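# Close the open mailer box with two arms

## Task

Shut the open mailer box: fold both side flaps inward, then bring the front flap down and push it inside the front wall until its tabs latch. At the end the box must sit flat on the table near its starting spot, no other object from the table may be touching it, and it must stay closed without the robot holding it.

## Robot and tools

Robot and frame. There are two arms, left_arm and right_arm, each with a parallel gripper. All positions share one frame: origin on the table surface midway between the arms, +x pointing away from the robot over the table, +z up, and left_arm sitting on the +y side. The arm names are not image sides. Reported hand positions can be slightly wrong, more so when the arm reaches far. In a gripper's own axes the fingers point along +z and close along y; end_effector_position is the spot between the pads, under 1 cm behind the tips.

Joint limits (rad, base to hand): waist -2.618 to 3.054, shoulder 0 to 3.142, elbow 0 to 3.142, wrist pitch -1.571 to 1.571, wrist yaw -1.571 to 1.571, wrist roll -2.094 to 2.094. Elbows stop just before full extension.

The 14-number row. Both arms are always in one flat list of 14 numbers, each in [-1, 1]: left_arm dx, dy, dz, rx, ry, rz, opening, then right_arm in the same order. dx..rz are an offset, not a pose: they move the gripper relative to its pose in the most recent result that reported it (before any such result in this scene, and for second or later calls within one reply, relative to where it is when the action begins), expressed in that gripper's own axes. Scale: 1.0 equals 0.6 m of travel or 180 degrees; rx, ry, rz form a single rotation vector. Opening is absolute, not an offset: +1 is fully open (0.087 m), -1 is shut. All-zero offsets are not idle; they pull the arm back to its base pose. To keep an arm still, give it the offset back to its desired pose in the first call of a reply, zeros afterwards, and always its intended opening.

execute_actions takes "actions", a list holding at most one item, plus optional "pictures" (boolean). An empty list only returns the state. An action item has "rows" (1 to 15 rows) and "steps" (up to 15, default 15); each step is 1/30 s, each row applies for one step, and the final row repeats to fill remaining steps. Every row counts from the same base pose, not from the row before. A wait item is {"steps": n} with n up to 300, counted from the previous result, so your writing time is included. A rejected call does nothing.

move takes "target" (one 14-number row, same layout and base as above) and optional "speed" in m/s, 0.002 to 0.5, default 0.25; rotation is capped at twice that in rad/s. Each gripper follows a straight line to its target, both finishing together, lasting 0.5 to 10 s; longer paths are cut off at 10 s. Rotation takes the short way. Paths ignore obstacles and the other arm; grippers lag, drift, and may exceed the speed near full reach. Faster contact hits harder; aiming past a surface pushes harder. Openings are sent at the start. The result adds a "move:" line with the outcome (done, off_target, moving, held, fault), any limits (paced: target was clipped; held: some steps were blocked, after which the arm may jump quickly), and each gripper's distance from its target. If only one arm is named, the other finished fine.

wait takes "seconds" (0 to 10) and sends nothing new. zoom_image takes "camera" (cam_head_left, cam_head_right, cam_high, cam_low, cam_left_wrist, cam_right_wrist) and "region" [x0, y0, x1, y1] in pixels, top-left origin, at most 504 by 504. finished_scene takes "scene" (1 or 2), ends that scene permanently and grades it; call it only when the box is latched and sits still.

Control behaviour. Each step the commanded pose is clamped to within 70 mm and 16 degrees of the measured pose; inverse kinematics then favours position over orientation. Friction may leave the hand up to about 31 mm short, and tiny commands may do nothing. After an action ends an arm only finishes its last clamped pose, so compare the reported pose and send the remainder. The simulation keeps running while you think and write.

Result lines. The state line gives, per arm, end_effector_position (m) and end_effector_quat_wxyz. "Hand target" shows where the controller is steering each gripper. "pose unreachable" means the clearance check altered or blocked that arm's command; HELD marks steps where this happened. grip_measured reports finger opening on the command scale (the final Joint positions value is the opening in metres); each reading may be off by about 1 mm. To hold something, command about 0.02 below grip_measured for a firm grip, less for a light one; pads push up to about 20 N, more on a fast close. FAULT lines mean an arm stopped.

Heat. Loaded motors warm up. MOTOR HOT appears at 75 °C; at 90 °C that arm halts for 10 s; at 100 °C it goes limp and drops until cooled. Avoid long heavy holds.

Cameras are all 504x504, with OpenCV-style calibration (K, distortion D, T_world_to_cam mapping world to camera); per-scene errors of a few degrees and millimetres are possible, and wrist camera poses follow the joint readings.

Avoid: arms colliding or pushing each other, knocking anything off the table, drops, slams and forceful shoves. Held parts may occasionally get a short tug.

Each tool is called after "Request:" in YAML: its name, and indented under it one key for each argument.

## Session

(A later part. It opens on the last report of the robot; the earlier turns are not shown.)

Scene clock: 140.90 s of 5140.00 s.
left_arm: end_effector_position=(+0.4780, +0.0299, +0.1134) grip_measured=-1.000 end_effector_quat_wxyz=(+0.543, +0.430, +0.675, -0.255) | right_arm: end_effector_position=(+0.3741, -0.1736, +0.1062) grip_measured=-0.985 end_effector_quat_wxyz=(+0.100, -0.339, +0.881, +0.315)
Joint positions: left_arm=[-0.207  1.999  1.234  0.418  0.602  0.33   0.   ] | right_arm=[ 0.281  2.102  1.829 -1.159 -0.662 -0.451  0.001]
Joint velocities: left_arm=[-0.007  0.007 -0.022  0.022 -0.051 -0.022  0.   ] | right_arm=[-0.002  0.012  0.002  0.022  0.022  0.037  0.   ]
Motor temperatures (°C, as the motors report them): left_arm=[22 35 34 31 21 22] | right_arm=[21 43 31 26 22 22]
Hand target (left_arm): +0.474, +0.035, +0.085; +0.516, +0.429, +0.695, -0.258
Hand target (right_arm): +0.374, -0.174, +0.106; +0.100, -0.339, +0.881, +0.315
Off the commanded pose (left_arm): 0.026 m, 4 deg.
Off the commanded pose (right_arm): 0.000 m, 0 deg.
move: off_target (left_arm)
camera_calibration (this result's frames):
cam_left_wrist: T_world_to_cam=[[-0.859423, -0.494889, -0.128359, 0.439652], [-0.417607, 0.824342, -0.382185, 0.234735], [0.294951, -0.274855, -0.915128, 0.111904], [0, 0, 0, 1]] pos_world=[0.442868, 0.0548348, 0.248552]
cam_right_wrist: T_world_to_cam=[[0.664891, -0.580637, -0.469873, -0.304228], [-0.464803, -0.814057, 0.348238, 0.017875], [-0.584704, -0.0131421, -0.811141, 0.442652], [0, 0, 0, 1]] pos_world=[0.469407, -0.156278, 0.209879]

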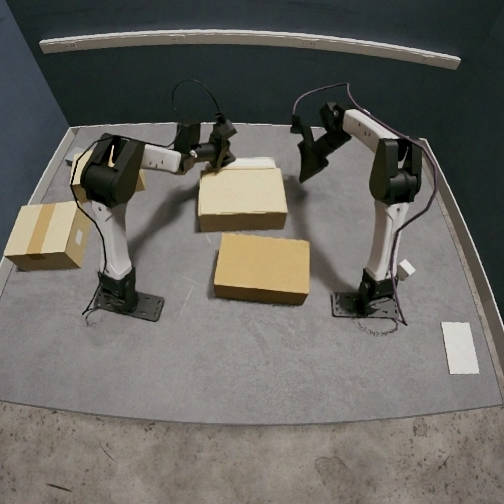

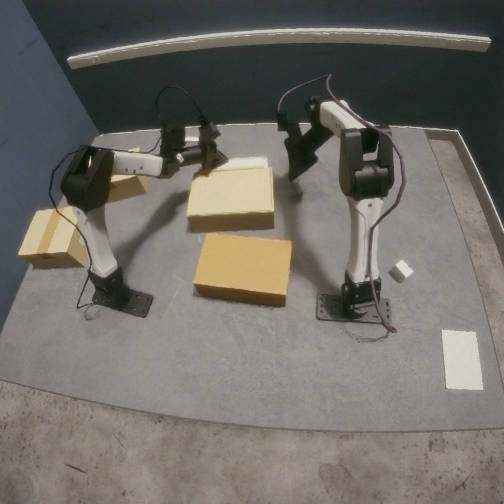

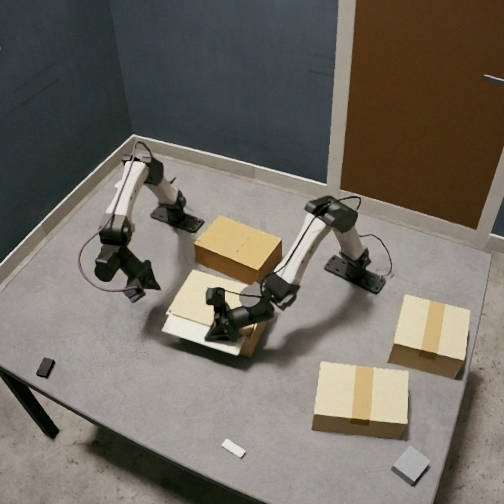

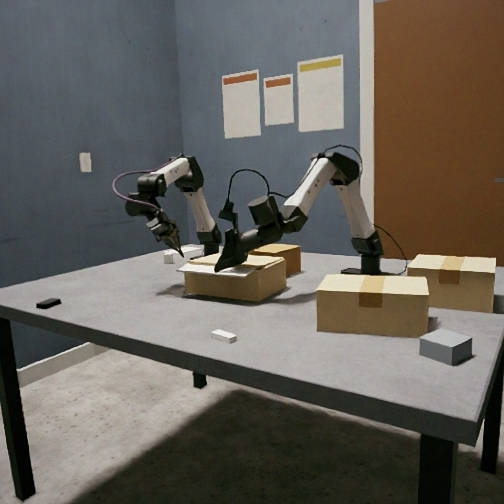

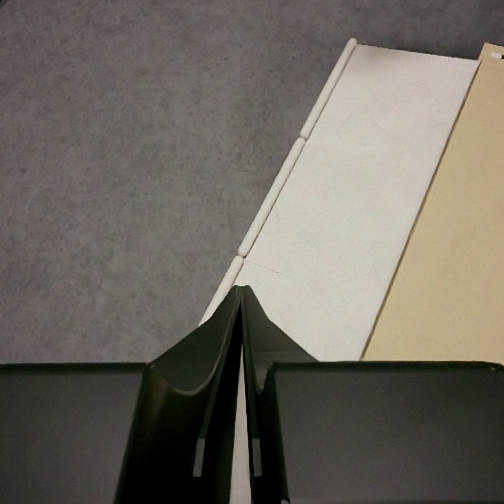

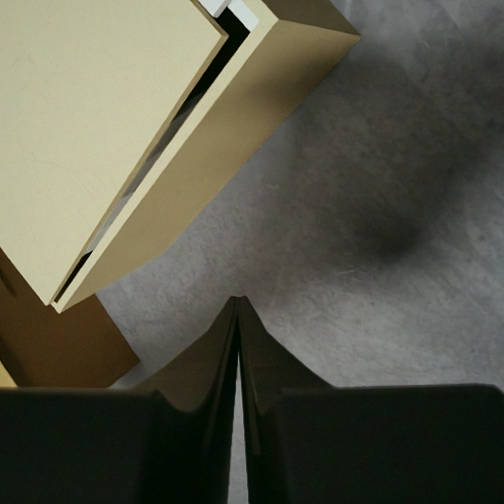

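Request:
move:
  target: [0,0,0,0,0,0,-1,-0.207,0.007,0.043,0,0,0,-1]

Request:
move:
  target: [-0.028,-0.068,-0.113,0,0,0,-1,0.052,-0.065,0.104,0,0,0,-1]
  speed: 0.1

Scene clock: 147.10 s of 5140.00 s.
left_arm: end_effector_position=(+0.4788, +0.0296, +0.1150) grip_measured=-1.000 end_effector_quat_wxyz=(+0.546, +0.430, +0.672, -0.255) | right_arm: end_effector_position=(+0.4660, -0.0894, +0.1379) grip_measured=-0.985 end_effector_quat_wxyz=(+0.168, -0.325, +0.873, +0.323)
Joint positions: left_arm=[-0.207  1.999  1.234  0.426  0.603  0.33   0.   ] | right_arm=[ 0.389  2.616  2.828 -1.388 -0.65  -0.233  0.001]
Joint velocities: left_arm=[-0.002  0.012 -0.022 -0.022 -0.007  0.022  0.   ] | right_arm=[ 0.007 -0.007 -0.007 -0.051 -0.051  0.007 -0.001]
Motor temperatures (°C, as the motors report them): left_arm=[22 36 34 31 21 22] | right_arm=[21 43 31 26 22 22]
Hand target (left_arm): +0.478, +0.030, +0.113; +0.543, +0.430, +0.675, -0.255
Hand target (right_arm): +0.465, -0.090, +0.136; +0.163, -0.319, +0.877, +0.322
Off the commanded pose (left_arm): 0.002 m, 0 deg.
Off the commanded pose (right_arm): 0.003 m, 8 deg.
elbow stopped short (right arm): the move would have taken joint 3 (elbow) straighter than the controller allows; a more bent joint 3 avoids this.
After step 90, 1.97 s passed at rest.
move: off_target (right_arm)
camera_calibration (this result's frames):
cam_left_wrist: T_world_to_cam=[[-0.858633, -0.49498, -0.13321, 0.440537], [-0.414459, 0.823316, -0.387782, 0.235157], [0.301619, -0.277752, -0.912074, 0.109585], [0, 0, 0, 1]] pos_world=[0.44267, 0.0548854, 0.249823]
cam_right_wrist: T_world_to_cam=[[0.677717, -0.591805, -0.436424, -0.313074], [-0.546659, -0.802449, 0.239248, 0.172283], [-0.491796, 0.0764321, -0.867349, 0.495603], [0, 0, 0, 1]] pos_world=[0.550091, -0.0849105, 0.25201]

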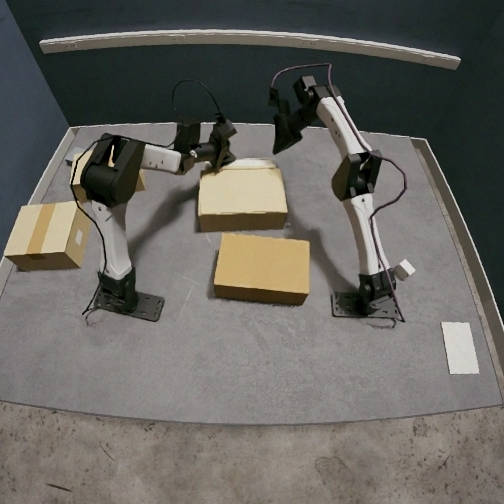

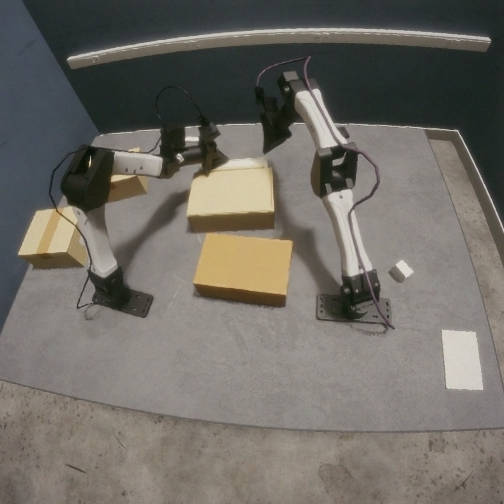

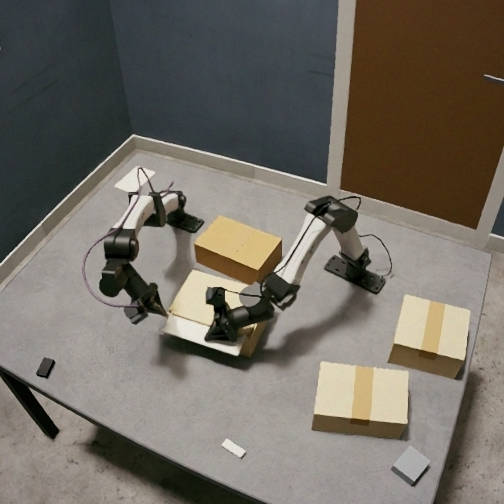

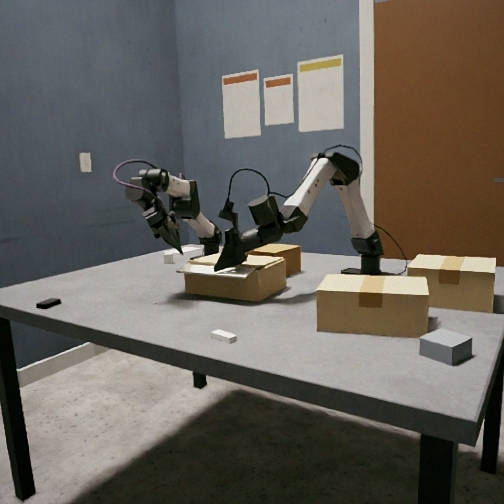

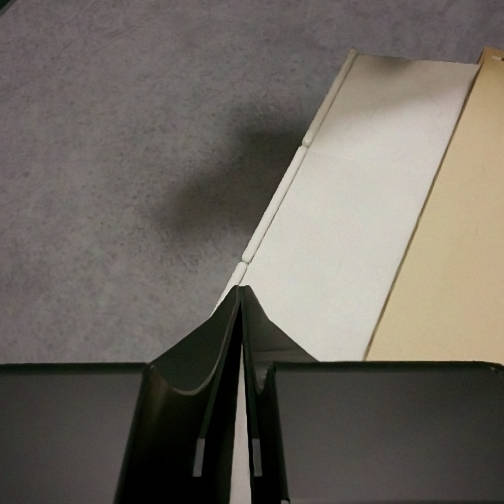

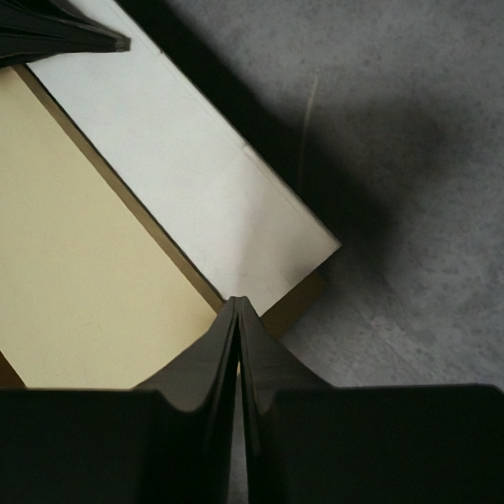

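Scene clock: 148.50 s of 5140.00 s.
left_arm: end_effector_position=(+0.4173, +0.0538, +0.1611) grip_measured=-1.000 end_effector_quat_wxyz=(+0.566, +0.431, +0.657, -0.251) | right_arm: end_effector_position=(+0.4794, -0.0828, +0.0674) grip_measured=-0.985 end_effector_quat_wxyz=(+0.180, -0.330, +0.865, +0.331)
Joint positions: left_arm=[-0.207  1.687  0.985  0.413  0.603  0.33   0.   ] | right_arm=[ 0.387  2.511  2.325 -0.964 -0.67  -0.239  0.001]
Joint velocities: left_arm=[ 0.007 -0.002  0.007 -0.022  0.051  0.007  0.   ] | right_arm=[ 0.002 -0.012 -0.002 -0.007 -0.037 -0.022 -0.   ]
Motor temperatures (°C, as the motors report them): left_arm=[22 36 33 32 21 22] | right_arm=[21 43 31 26 22 22]
Hand target (left_arm): +0.410, +0.058, +0.146; +0.546, +0.430, +0.672, -0.255
Hand target (right_arm): +0.474, -0.085, +0.058; +0.168, -0.325, +0.873, +0.323
Off the commanded pose (left_arm): 0.019 m, 3 deg.
Off the commanded pose (right_arm): 0.010 m, 2 deg.
move: off_target (left_arm)
camera_calibration (this result's frames):
cam_left_wrist: T_world_to_cam=[[-0.851724, -0.4977, -0.163894, 0.408095], [-0.395637, 0.815905, -0.421629, 0.20565], [0.343567, -0.294269, -0.891834, 0.157051], [0, 0, 0, 1]] pos_world=[0.374989, 0.0815337, 0.293656]
cam_right_wrist: T_world_to_cam=[[0.693141, -0.573866, -0.436157, -0.354979], [-0.543369, -0.813588, 0.206943, 0.201466], [-0.47361, 0.0935538, -0.875752, 0.433871], [0, 0, 0, 1]] pos_world=[0.561007, -0.0803905, 0.183445]

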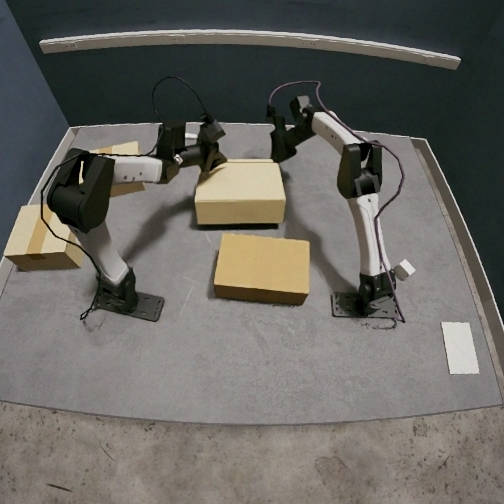

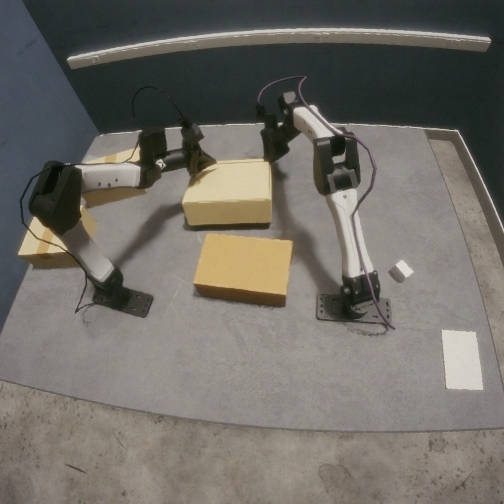

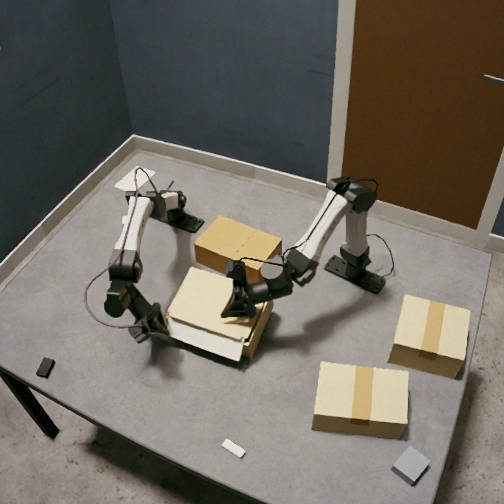

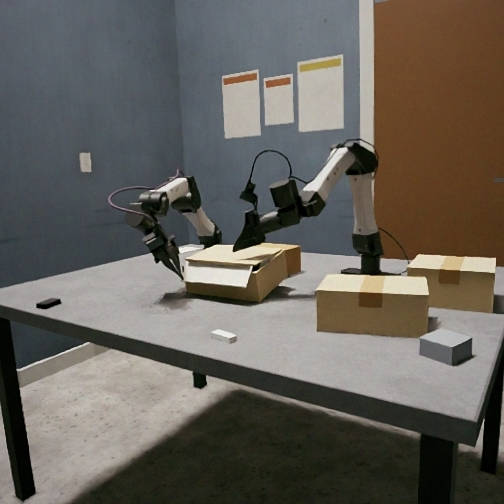

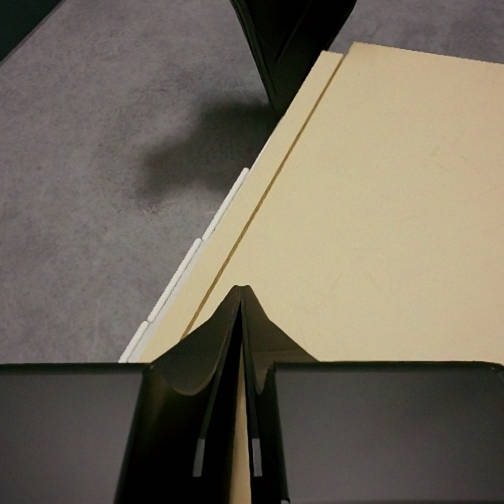

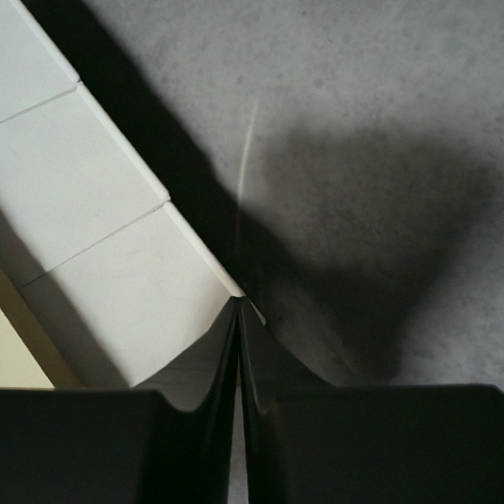

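Request:
move:
  target: [0.07,-0.153,-0.072,0,0,0,-1,0,0,0,0,0,0,-1]
  speed: 0.1

Scene clock: 152.10 s of 5140.00 s.
left_arm: end_effector_position=(+0.3244, +0.0507, +0.1300) grip_measured=-1.000 end_effector_quat_wxyz=(+0.578, +0.431, +0.647, -0.250) | right_arm: end_effector_position=(+0.4761, -0.0775, +0.0715) grip_measured=-0.985 end_effector_quat_wxyz=(+0.179, -0.332, +0.857, +0.351)
Joint positions: left_arm=[-0.346  1.453  0.566  0.653  0.472  0.286  0.   ] | right_arm=[ 0.387  2.511  2.324 -0.962 -0.713 -0.238  0.001]
Joint velocities: left_arm=[-0.012 -0.022 -0.012 -0.022 -0.007 -0.066  0.   ] | right_arm=[-0.012 -0.007 -0.007 -0.022 -0.051  0.022 -0.001]
Motor temperatures (°C, as the motors report them): left_arm=[22 36 33 32 21 22] | right_arm=[21 44 31 26 22 22]
Hand target (left_arm): +0.316, +0.053, +0.119; +0.566, +0.430, +0.657, -0.252
Hand target (right_arm): +0.479, -0.083, +0.068; +0.180, -0.330, +0.865, +0.331
Off the commanded pose (left_arm): 0.016 m, 2 deg.
Off the commanded pose (right_arm): 0.008 m, 2 deg.
move: off_target (left_arm)
camera_calibration (this result's frames):
cam_left_wrist: T_world_to_cam=[[-0.848087, -0.498278, -0.180189, 0.323319], [-0.381302, 0.810066, -0.445423, 0.156995], [0.36791, -0.309051, -0.877001, 0.151263], [0, 0, 0, 1]] pos_world=[0.278414, 0.0806742, 0.260845]
cam_right_wrist: T_world_to_cam=[[0.697484, -0.544898, -0.465405, -0.345545], [-0.527069, -0.830107, 0.181994, 0.195866], [-0.485504, 0.118363, -0.866185, 0.442318], [0, 0, 0, 1]] pos_world=[0.558994, -0.0780514, 0.186664]

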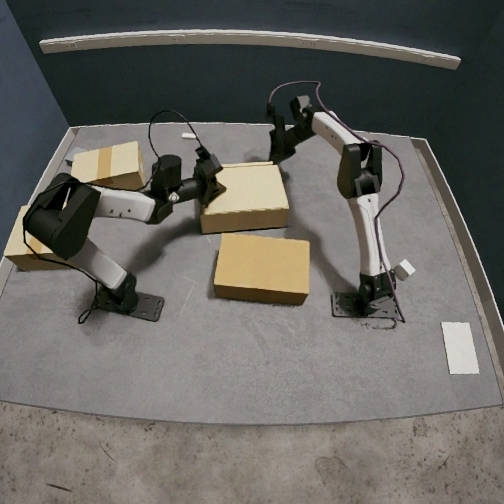

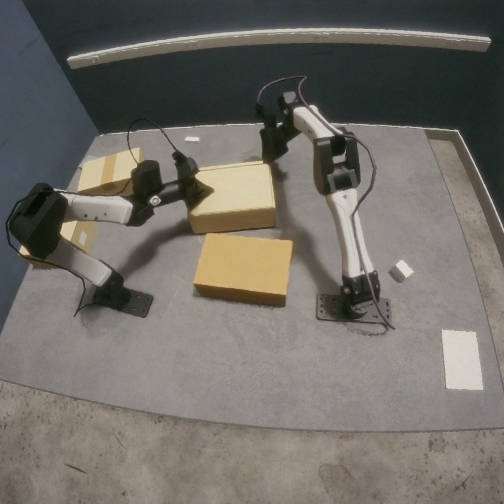

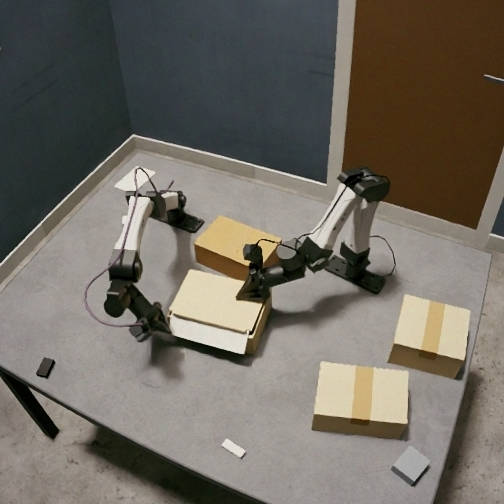

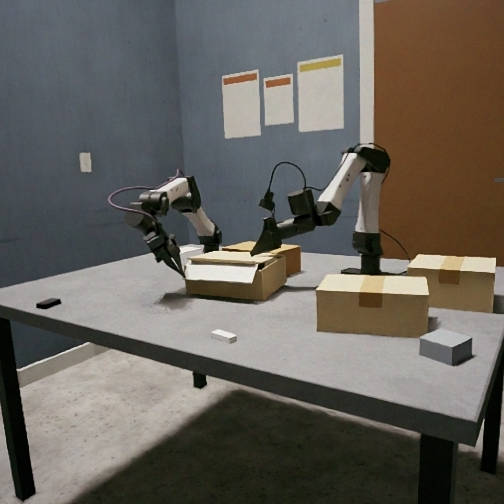

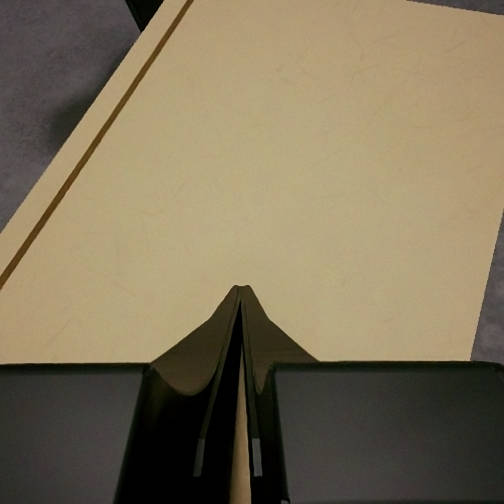

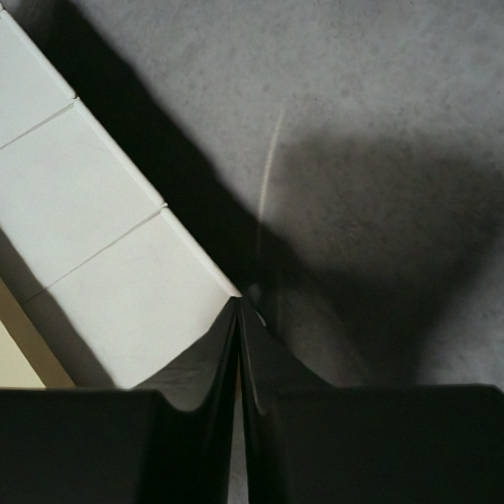

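Request:
move:
  target: [-0.068,0.077,0.025,0,0,0,-1,-0.103,0.023,-0.012,0,0,0,-1]
  speed: 0.12

Scene clock: 158.00 s of 5140.00 s.
left_arm: end_effector_position=(+0.3674, +0.0503, +0.1827) grip_measured=-1.000 end_effector_quat_wxyz=(+0.591, +0.429, +0.635, -0.249) | right_arm: end_effector_position=(+0.5121, -0.0505, +0.1209) grip_measured=-0.985 end_effector_quat_wxyz=(+0.241, -0.315, +0.845, +0.358)
Joint positions: left_arm=[-0.276  1.485  0.805  0.474  0.54   0.303  0.   ] | right_arm=[ 0.407  2.699  2.83  -1.092 -0.699 -0.124  0.001]
Joint velocities: left_arm=[-0.007 -0.027 -0.017  0.007  0.007 -0.007  0.   ] | right_arm=[-0.012  0.012  0.017 -0.022 -0.022 -0.037 -0.001]
Motor temperatures (°C, as the motors report them): left_arm=[22 35 33 32 21 22] | right_arm=[21 45 31 27 22 22]
Hand target (left_arm): +0.370, +0.052, +0.174; +0.578, +0.431, +0.646, -0.250
Hand target (right_arm): +0.510, -0.048, +0.116; +0.234, -0.311, +0.849, +0.356
Off the commanded pose (left_arm): 0.009 m, 2 deg.
Off the commanded pose (right_arm): 0.005 m, 8 deg.
elbow stopped short (right arm): the move would have taken joint 3 (elbow) straighter than the controller allows; a more bent joint 3 avoids this.
After step 90, 1.77 s passed at rest.
move: off_target (right_arm)
camera_calibration (this result's frames):
cam_left_wrist: T_world_to_cam=[[-0.842407, -0.50124, -0.197759, 0.370333], [-0.366843, 0.802311, -0.470874, 0.19692], [0.394685, -0.324121, -0.859749, 0.169266], [0, 0, 0, 1]] pos_world=[0.317403, 0.0824976, 0.311488]
cam_right_wrist: T_world_to_cam=[[0.70599, -0.558265, -0.435796, -0.341627], [-0.590441, -0.803761, 0.073124, 0.275236], [-0.391099, 0.205687, -0.89707, 0.459169], [0, 0, 0, 1]] pos_world=[0.583276, -0.0639392, 0.242901]

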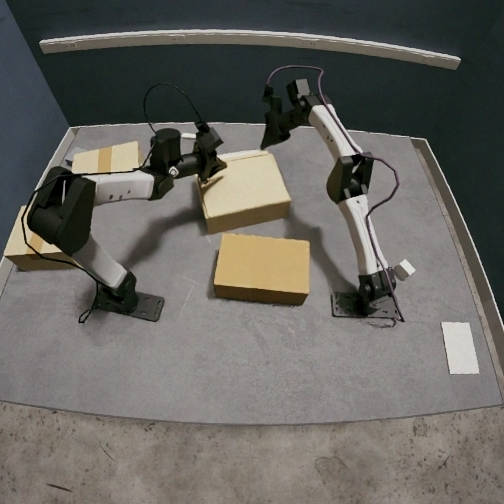

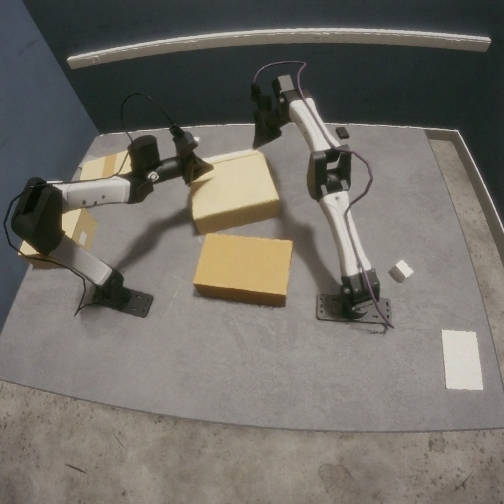

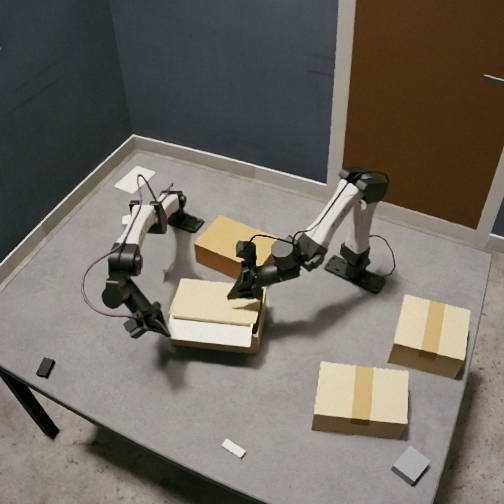

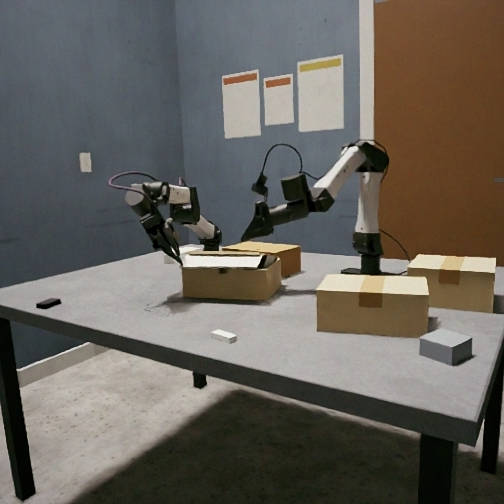

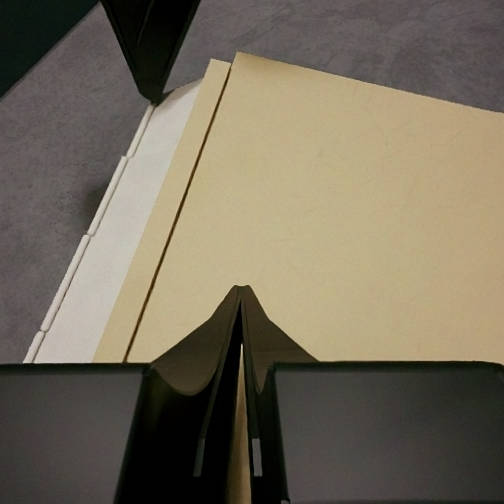

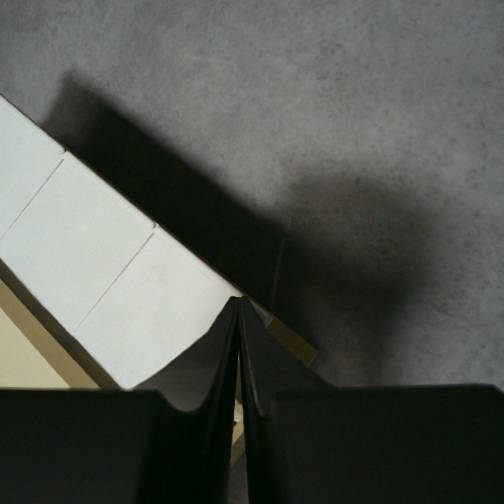

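Request:
move:
  target: [0,0,0,0,0,0,-1,0.079,0.082,-0.021,0,0,0,-1]
  speed: 0.1

Scene clock: 161.53 s of 5140.00 s.
left_arm: end_effector_position=(+0.3672, +0.0503, +0.1823) grip_measured=-1.000 end_effector_quat_wxyz=(+0.591, +0.430, +0.636, -0.250) | right_arm: end_effector_position=(+0.4418, -0.0527, +0.1140) grip_measured=-0.985 end_effector_quat_wxyz=(+0.229, -0.315, +0.848, +0.360)
Joint positions: left_arm=[-0.276  1.485  0.805  0.472  0.541  0.303  0.   ] | right_arm=[ 0.454  2.218  1.928 -0.666 -0.679 -0.078  0.001]
Joint velocities: left_arm=[ 0.002  0.022 -0.002 -0.051  0.007 -0.066  0.   ] | right_arm=[-0.002 -0.017  0.002  0.037  0.022 -0.007  0.   ]
Motor temperatures (°C, as the motors report them): left_arm=[22 35 33 32 21 22] | right_arm=[21 45 31 27 22 22]
Hand target (left_arm): +0.367, +0.050, +0.183; +0.591, +0.430, +0.635, -0.250
Hand target (right_arm): +0.441, -0.050, +0.120; +0.241, -0.316, +0.845, +0.357
Off the commanded pose (left_arm): 0.000 m, 0 deg.
Off the commanded pose (right_arm): 0.007 m, 1 deg.
move: done
camera_calibration (this result's frames):
cam_left_wrist: T_world_to_cam=[[-0.843106, -0.50038, -0.196957, 0.370117], [-0.366884, 0.803025, -0.469625, 0.196398], [0.393153, -0.323683, -0.860616, 0.169715], [0, 0, 0, 1]] pos_world=[0.317379, 0.082421, 0.31119]
cam_right_wrist: T_world_to_cam=[[0.699255, -0.555824, -0.449557, -0.291529], [-0.583345, -0.807156, 0.0905989, 0.227121], [-0.41322, 0.198895, -0.888645, 0.434405], [0, 0, 0, 1]] pos_world=[0.515848, -0.0651183, 0.234396]

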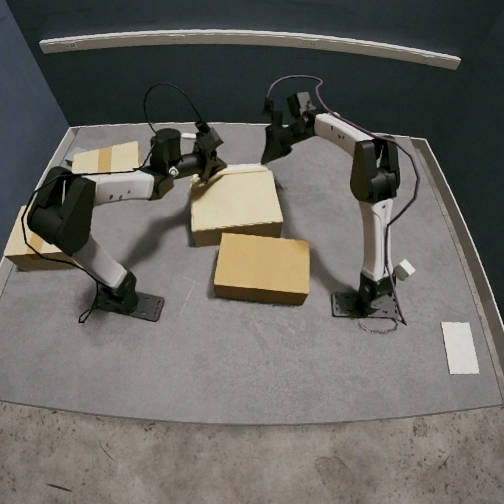

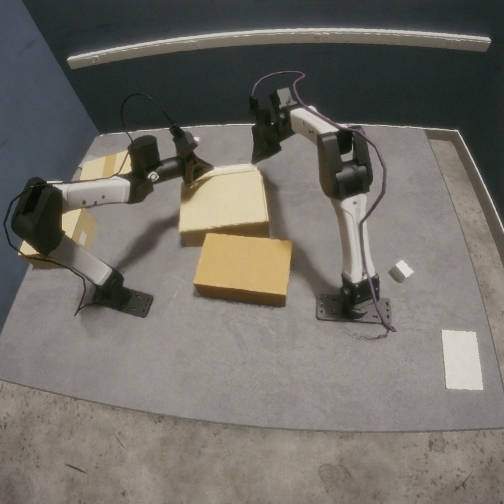

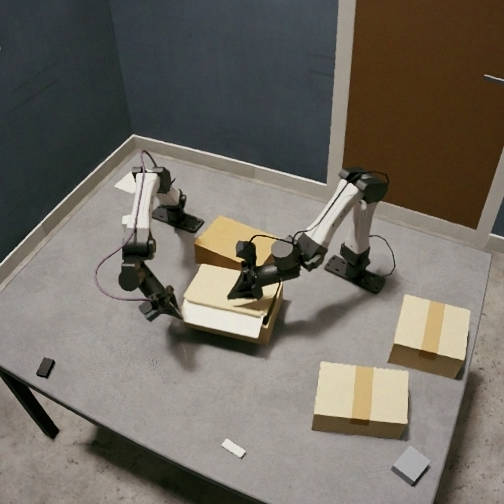

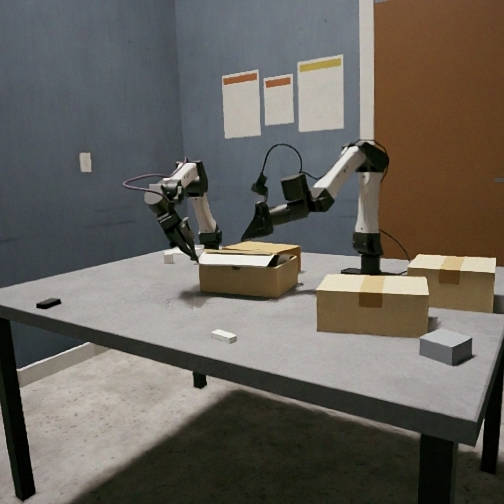

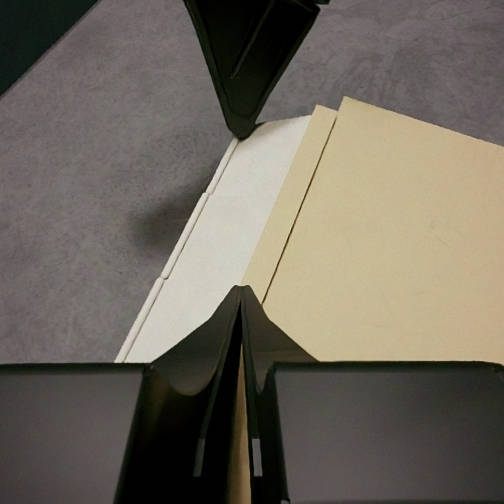

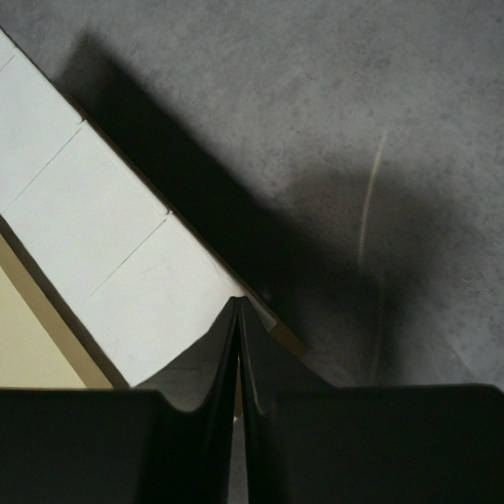

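Request:
move:
  target: [0.12,0.135,-0.227,0,0,0,-1,-0.18,0.07,-0.138,0,0,0,-1]
  speed: 0.2

Scene clock: 166.00 s of 5140.00 s.
left_arm: end_effector_position=(+0.3657, +0.2219, +0.1581) grip_measured=-1.000 end_effector_quat_wxyz=(+0.599, +0.438, +0.628, -0.236) | right_arm: end_effector_position=(+0.4730, -0.0501, +0.2573) grip_measured=-0.985 end_effector_quat_wxyz=(+0.303, -0.295, +0.826, +0.373)
Joint positions: left_arm=[0.326 1.405 0.683 0.324 1.111 0.595 0.   ] | right_arm=[ 0.43   2.439  2.832 -1.161 -0.683 -0.003  0.001]
Joint velocities: left_arm=[-0.007  0.002 -0.012 -0.022  0.022  0.022  0.   ] | right_arm=[-0.012  0.002  0.002 -0.022 -0.051 -0.037 -0.001]
Motor temperatures (°C, as the motors report them): left_arm=[22 35 34 32 21 22] | right_arm=[21 46 31 27 22 22]
Hand target (left_arm): +0.365, +0.223, +0.151; +0.589, +0.434, +0.636, -0.244
Hand target (right_arm): +0.475, -0.052, +0.253; +0.295, -0.288, +0.830, +0.376
Off the commanded pose (left_arm): 0.006 m, 2 deg.
Off the commanded pose (right_arm): 0.005 m, 9 deg.
elbow stopped short (right arm): the move would have taken joint 3 (elbow) straighter than the controller allows; a more bent joint 3 avoids this.
move: off_target (right_arm)
camera_calibration (this result's frames):
cam_left_wrist: T_world_to_cam=[[-0.834002, -0.499155, -0.235127, 0.452467], [-0.352504, 0.809853, -0.468912, 0.0397956], [0.424478, -0.30819, -0.851374, 0.188672], [0, 0, 0, 1]] pos_world=[0.3113, 0.25177, 0.285678]
cam_right_wrist: T_world_to_cam=[[0.711734, -0.562151, -0.421213, -0.260982], [-0.637457, -0.768789, -0.0511023, 0.298396], [-0.295097, 0.304877, -0.905521, 0.527874], [0, 0, 0, 1]] pos_world=[0.531739, -0.078244, 0.383321]

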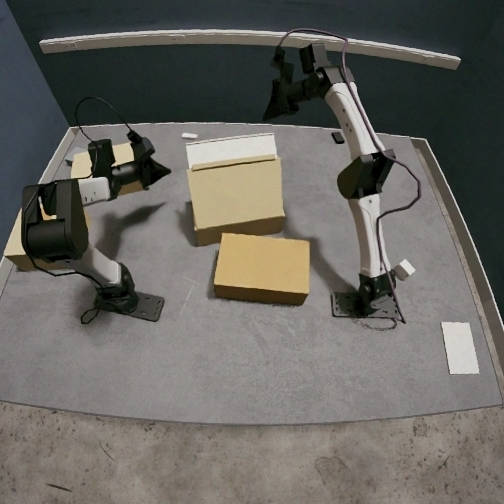

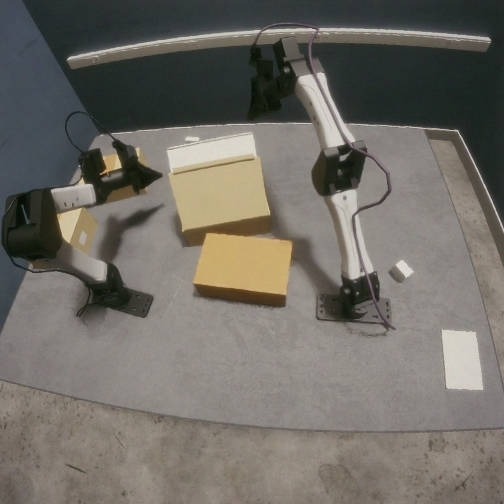

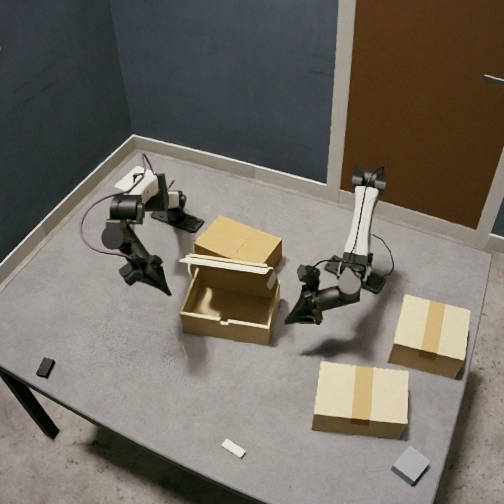

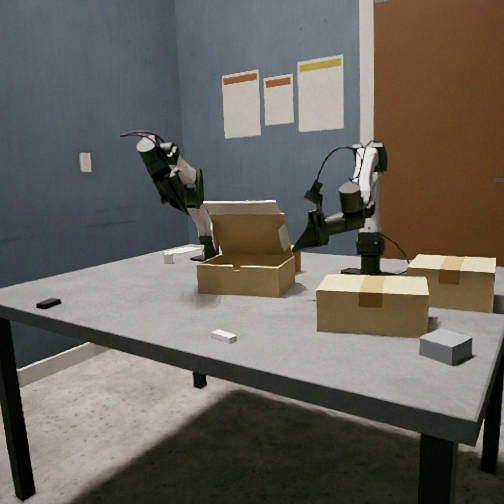

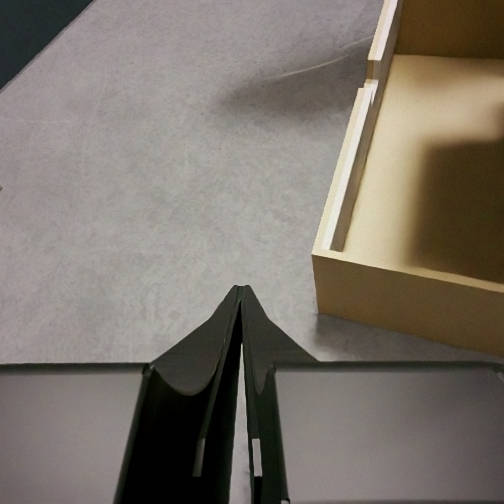

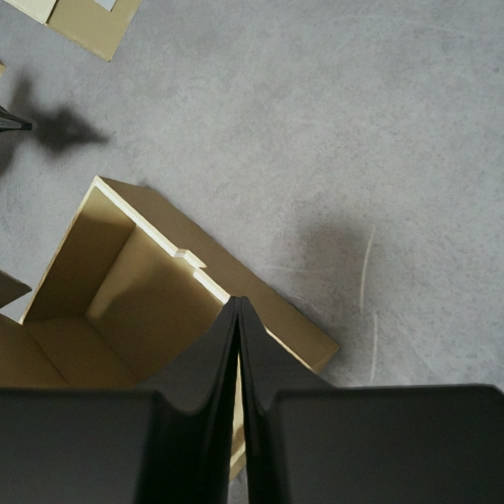

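Request:
move:
  target: [-0.115,-0.074,-0.047,0,0,0,-1,0.017,0.148,-0.075,0,0,0,-1]
  speed: 0.2

Request:
move:
  target: [0,0,0.15,0,0,0,-1,0,0,0,0,0,0,-1]
  speed: 0.1

Scene clock: 171.47 s of 5140.00 s.
left_arm: end_effector_position=(+0.3076, +0.2057, +0.2200) grip_measured=-1.000 end_effector_quat_wxyz=(+0.603, +0.436, +0.625, -0.235) | right_arm: end_effector_position=(+0.3907, -0.0386, +0.3053) grip_measured=-0.985 end_effector_quat_wxyz=(+0.292, -0.299, +0.829, +0.371)
Joint positions: left_arm=[ 0.294  1.043  0.694 -0.004  1.081  0.552  0.   ] | right_arm=[ 0.531  2.064  2.393 -1.073 -0.614  0.071  0.001]
Joint velocities: left_arm=[-0.007 -0.007  0.022 -0.051  0.007 -0.037  0.   ] | right_arm=[-0.007  0.012  0.002  0.037 -0.007 -0.095 -0.   ]
Motor temperatures (°C, as the motors report them): left_arm=[22 34 34 32 21 22] | right_arm=[21 46 32 28 22 22]
Hand target (left_arm): +0.307, +0.204, +0.221; +0.599, +0.438, +0.627, -0.236
Hand target (right_arm): +0.390, -0.040, +0.312; +0.302, -0.296, +0.826, +0.372
Off the commanded pose (left_arm): 0.002 m, 1 deg.
Off the commanded pose (right_arm): 0.008 m, 1 deg.
After step 90, 0.80 s passed at rest.
move: done
camera_calibration (this result's frames):
cam_left_wrist: T_world_to_cam=[[-0.830277, -0.503458, -0.239103, 0.411088], [-0.351413, 0.805857, -0.476553, 0.0636367], [0.432607, -0.311647, -0.846006, 0.258058], [0, 0, 0, 1]] pos_world=[0.252042, 0.236107, 0.346937]
cam_right_wrist: T_world_to_cam=[[0.71102, -0.559634, -0.425747, -0.173949], [-0.629551, -0.776345, -0.0308958, 0.247705], [-0.313236, 0.289997, -0.904315, 0.54964], [0, 0, 0, 1]] pos_world=[0.451791, -0.0644373, 0.430642]

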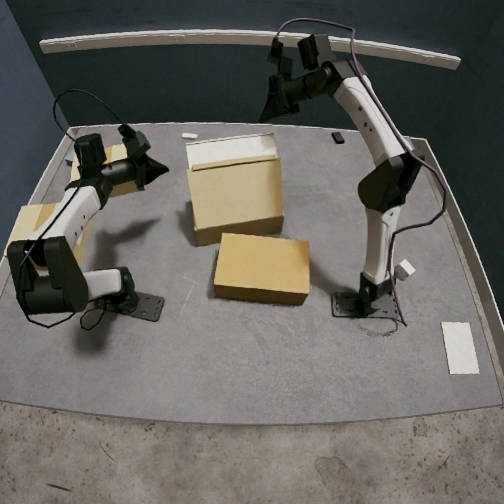

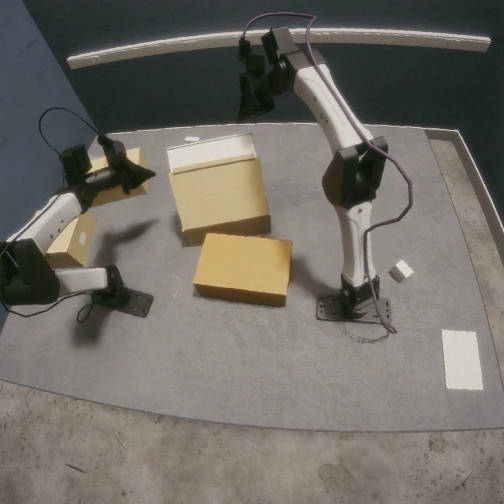

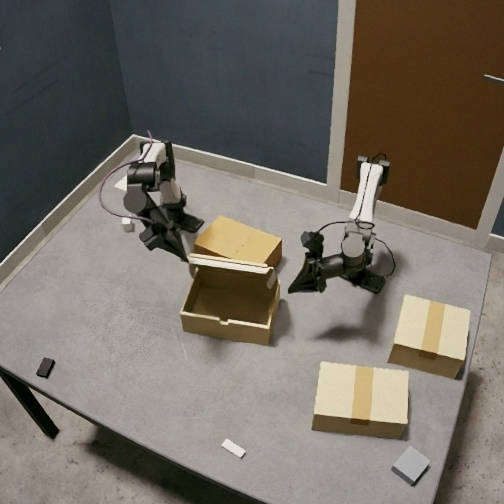

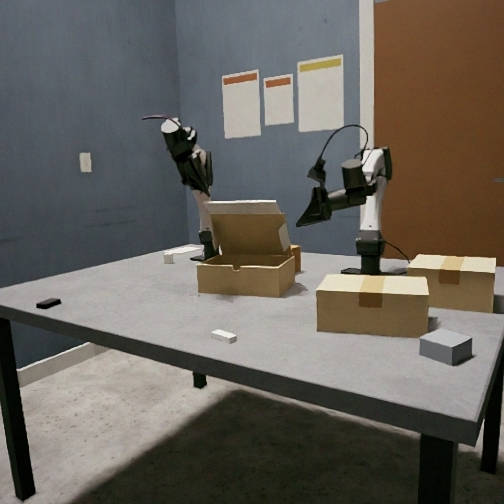

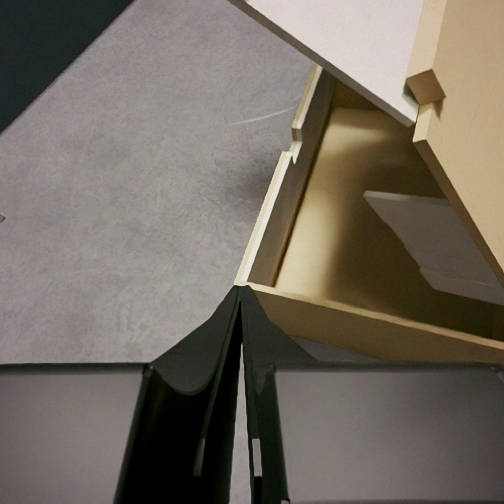

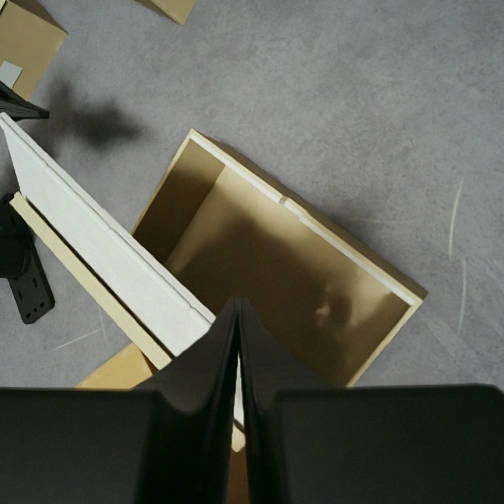

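Scene clock: 172.93 s of 5140.00 s.
left_arm: end_effector_position=(+0.3544, +0.1353, +0.2042) grip_measured=-1.000 end_effector_quat_wxyz=(+0.604, +0.435, +0.625, -0.237) | right_arm: end_effector_position=(+0.3907, -0.0386, +0.3053) grip_measured=-0.985 end_effector_quat_wxyz=(+0.292, -0.299, +0.829, +0.371)
Joint positions: left_arm=[-0.004  1.28   0.727  0.322  0.796  0.399  0.   ] | right_arm=[ 0.531  2.064  2.393 -1.073 -0.614  0.071  0.001]
Joint velocities: left_arm=[-0.002  0.027 -0.017  0.066  0.022  0.037  0.   ] | right_arm=[-0.007  0.022 -0.002  0.051  0.081  0.081 -0.001]
Motor temperatures (°C, as the motors report them): left_arm=[22 34 34 32 21 22] | right_arm=[21 46 32 28 22 22]
Hand target (left_arm): +0.358, +0.132, +0.205; +0.604, +0.434, +0.625, -0.237
Hand target (right_arm): +0.391, -0.039, +0.305; +0.292, -0.299, +0.829, +0.371
Off the commanded pose (left_arm): 0.004 m, 0 deg.
Off the commanded pose (right_arm): 0.000 m, 0 deg.
move: done
camera_calibration (this result's frames):
cam_left_wrist: T_world_to_cam=[[-0.830776, -0.504367, -0.235425, 0.410227], [-0.351695, 0.803498, -0.480314, 0.13044], [0.431418, -0.316235, -0.844911, 0.20335], [0, 0, 0, 1]] pos_world=[0.298953, 0.166403, 0.331043]
cam_right_wrist: T_world_to_cam=[[0.71102, -0.559634, -0.425747, -0.173949], [-0.629551, -0.776345, -0.0308958, 0.247705], [-0.313236, 0.289997, -0.904315, 0.54964], [0, 0, 0, 1]] pos_world=[0.451791, -0.0644373, 0.430642]

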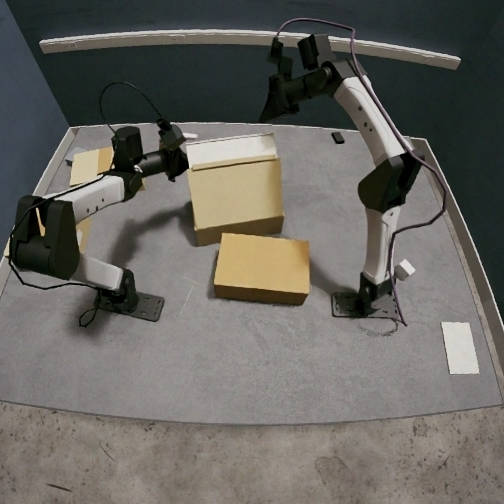

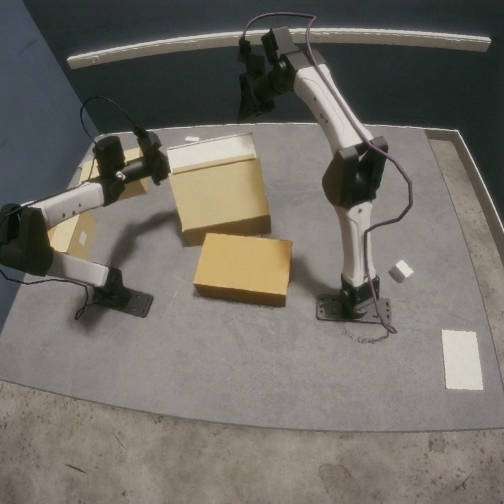

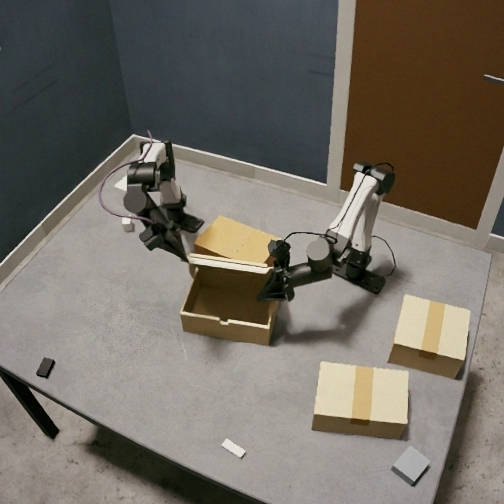

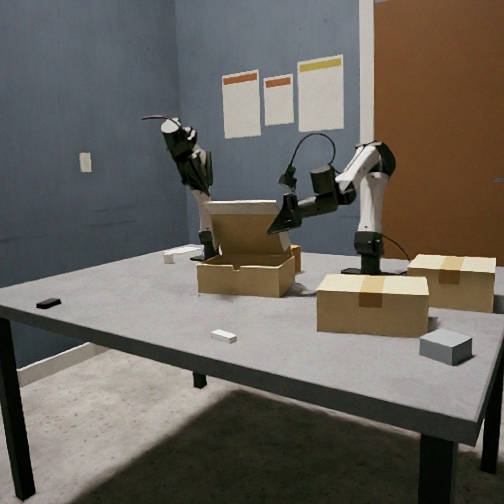

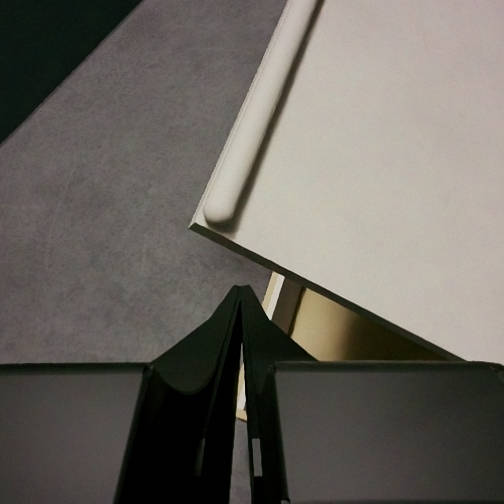

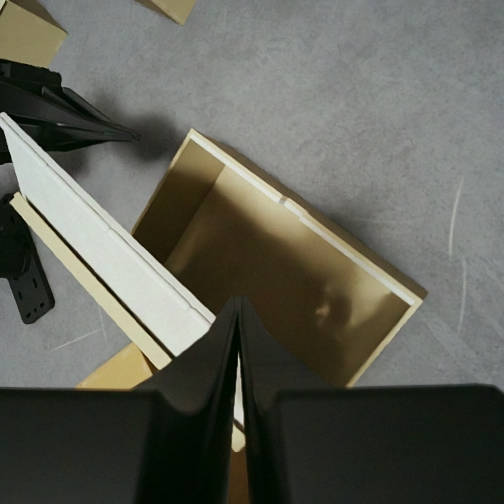

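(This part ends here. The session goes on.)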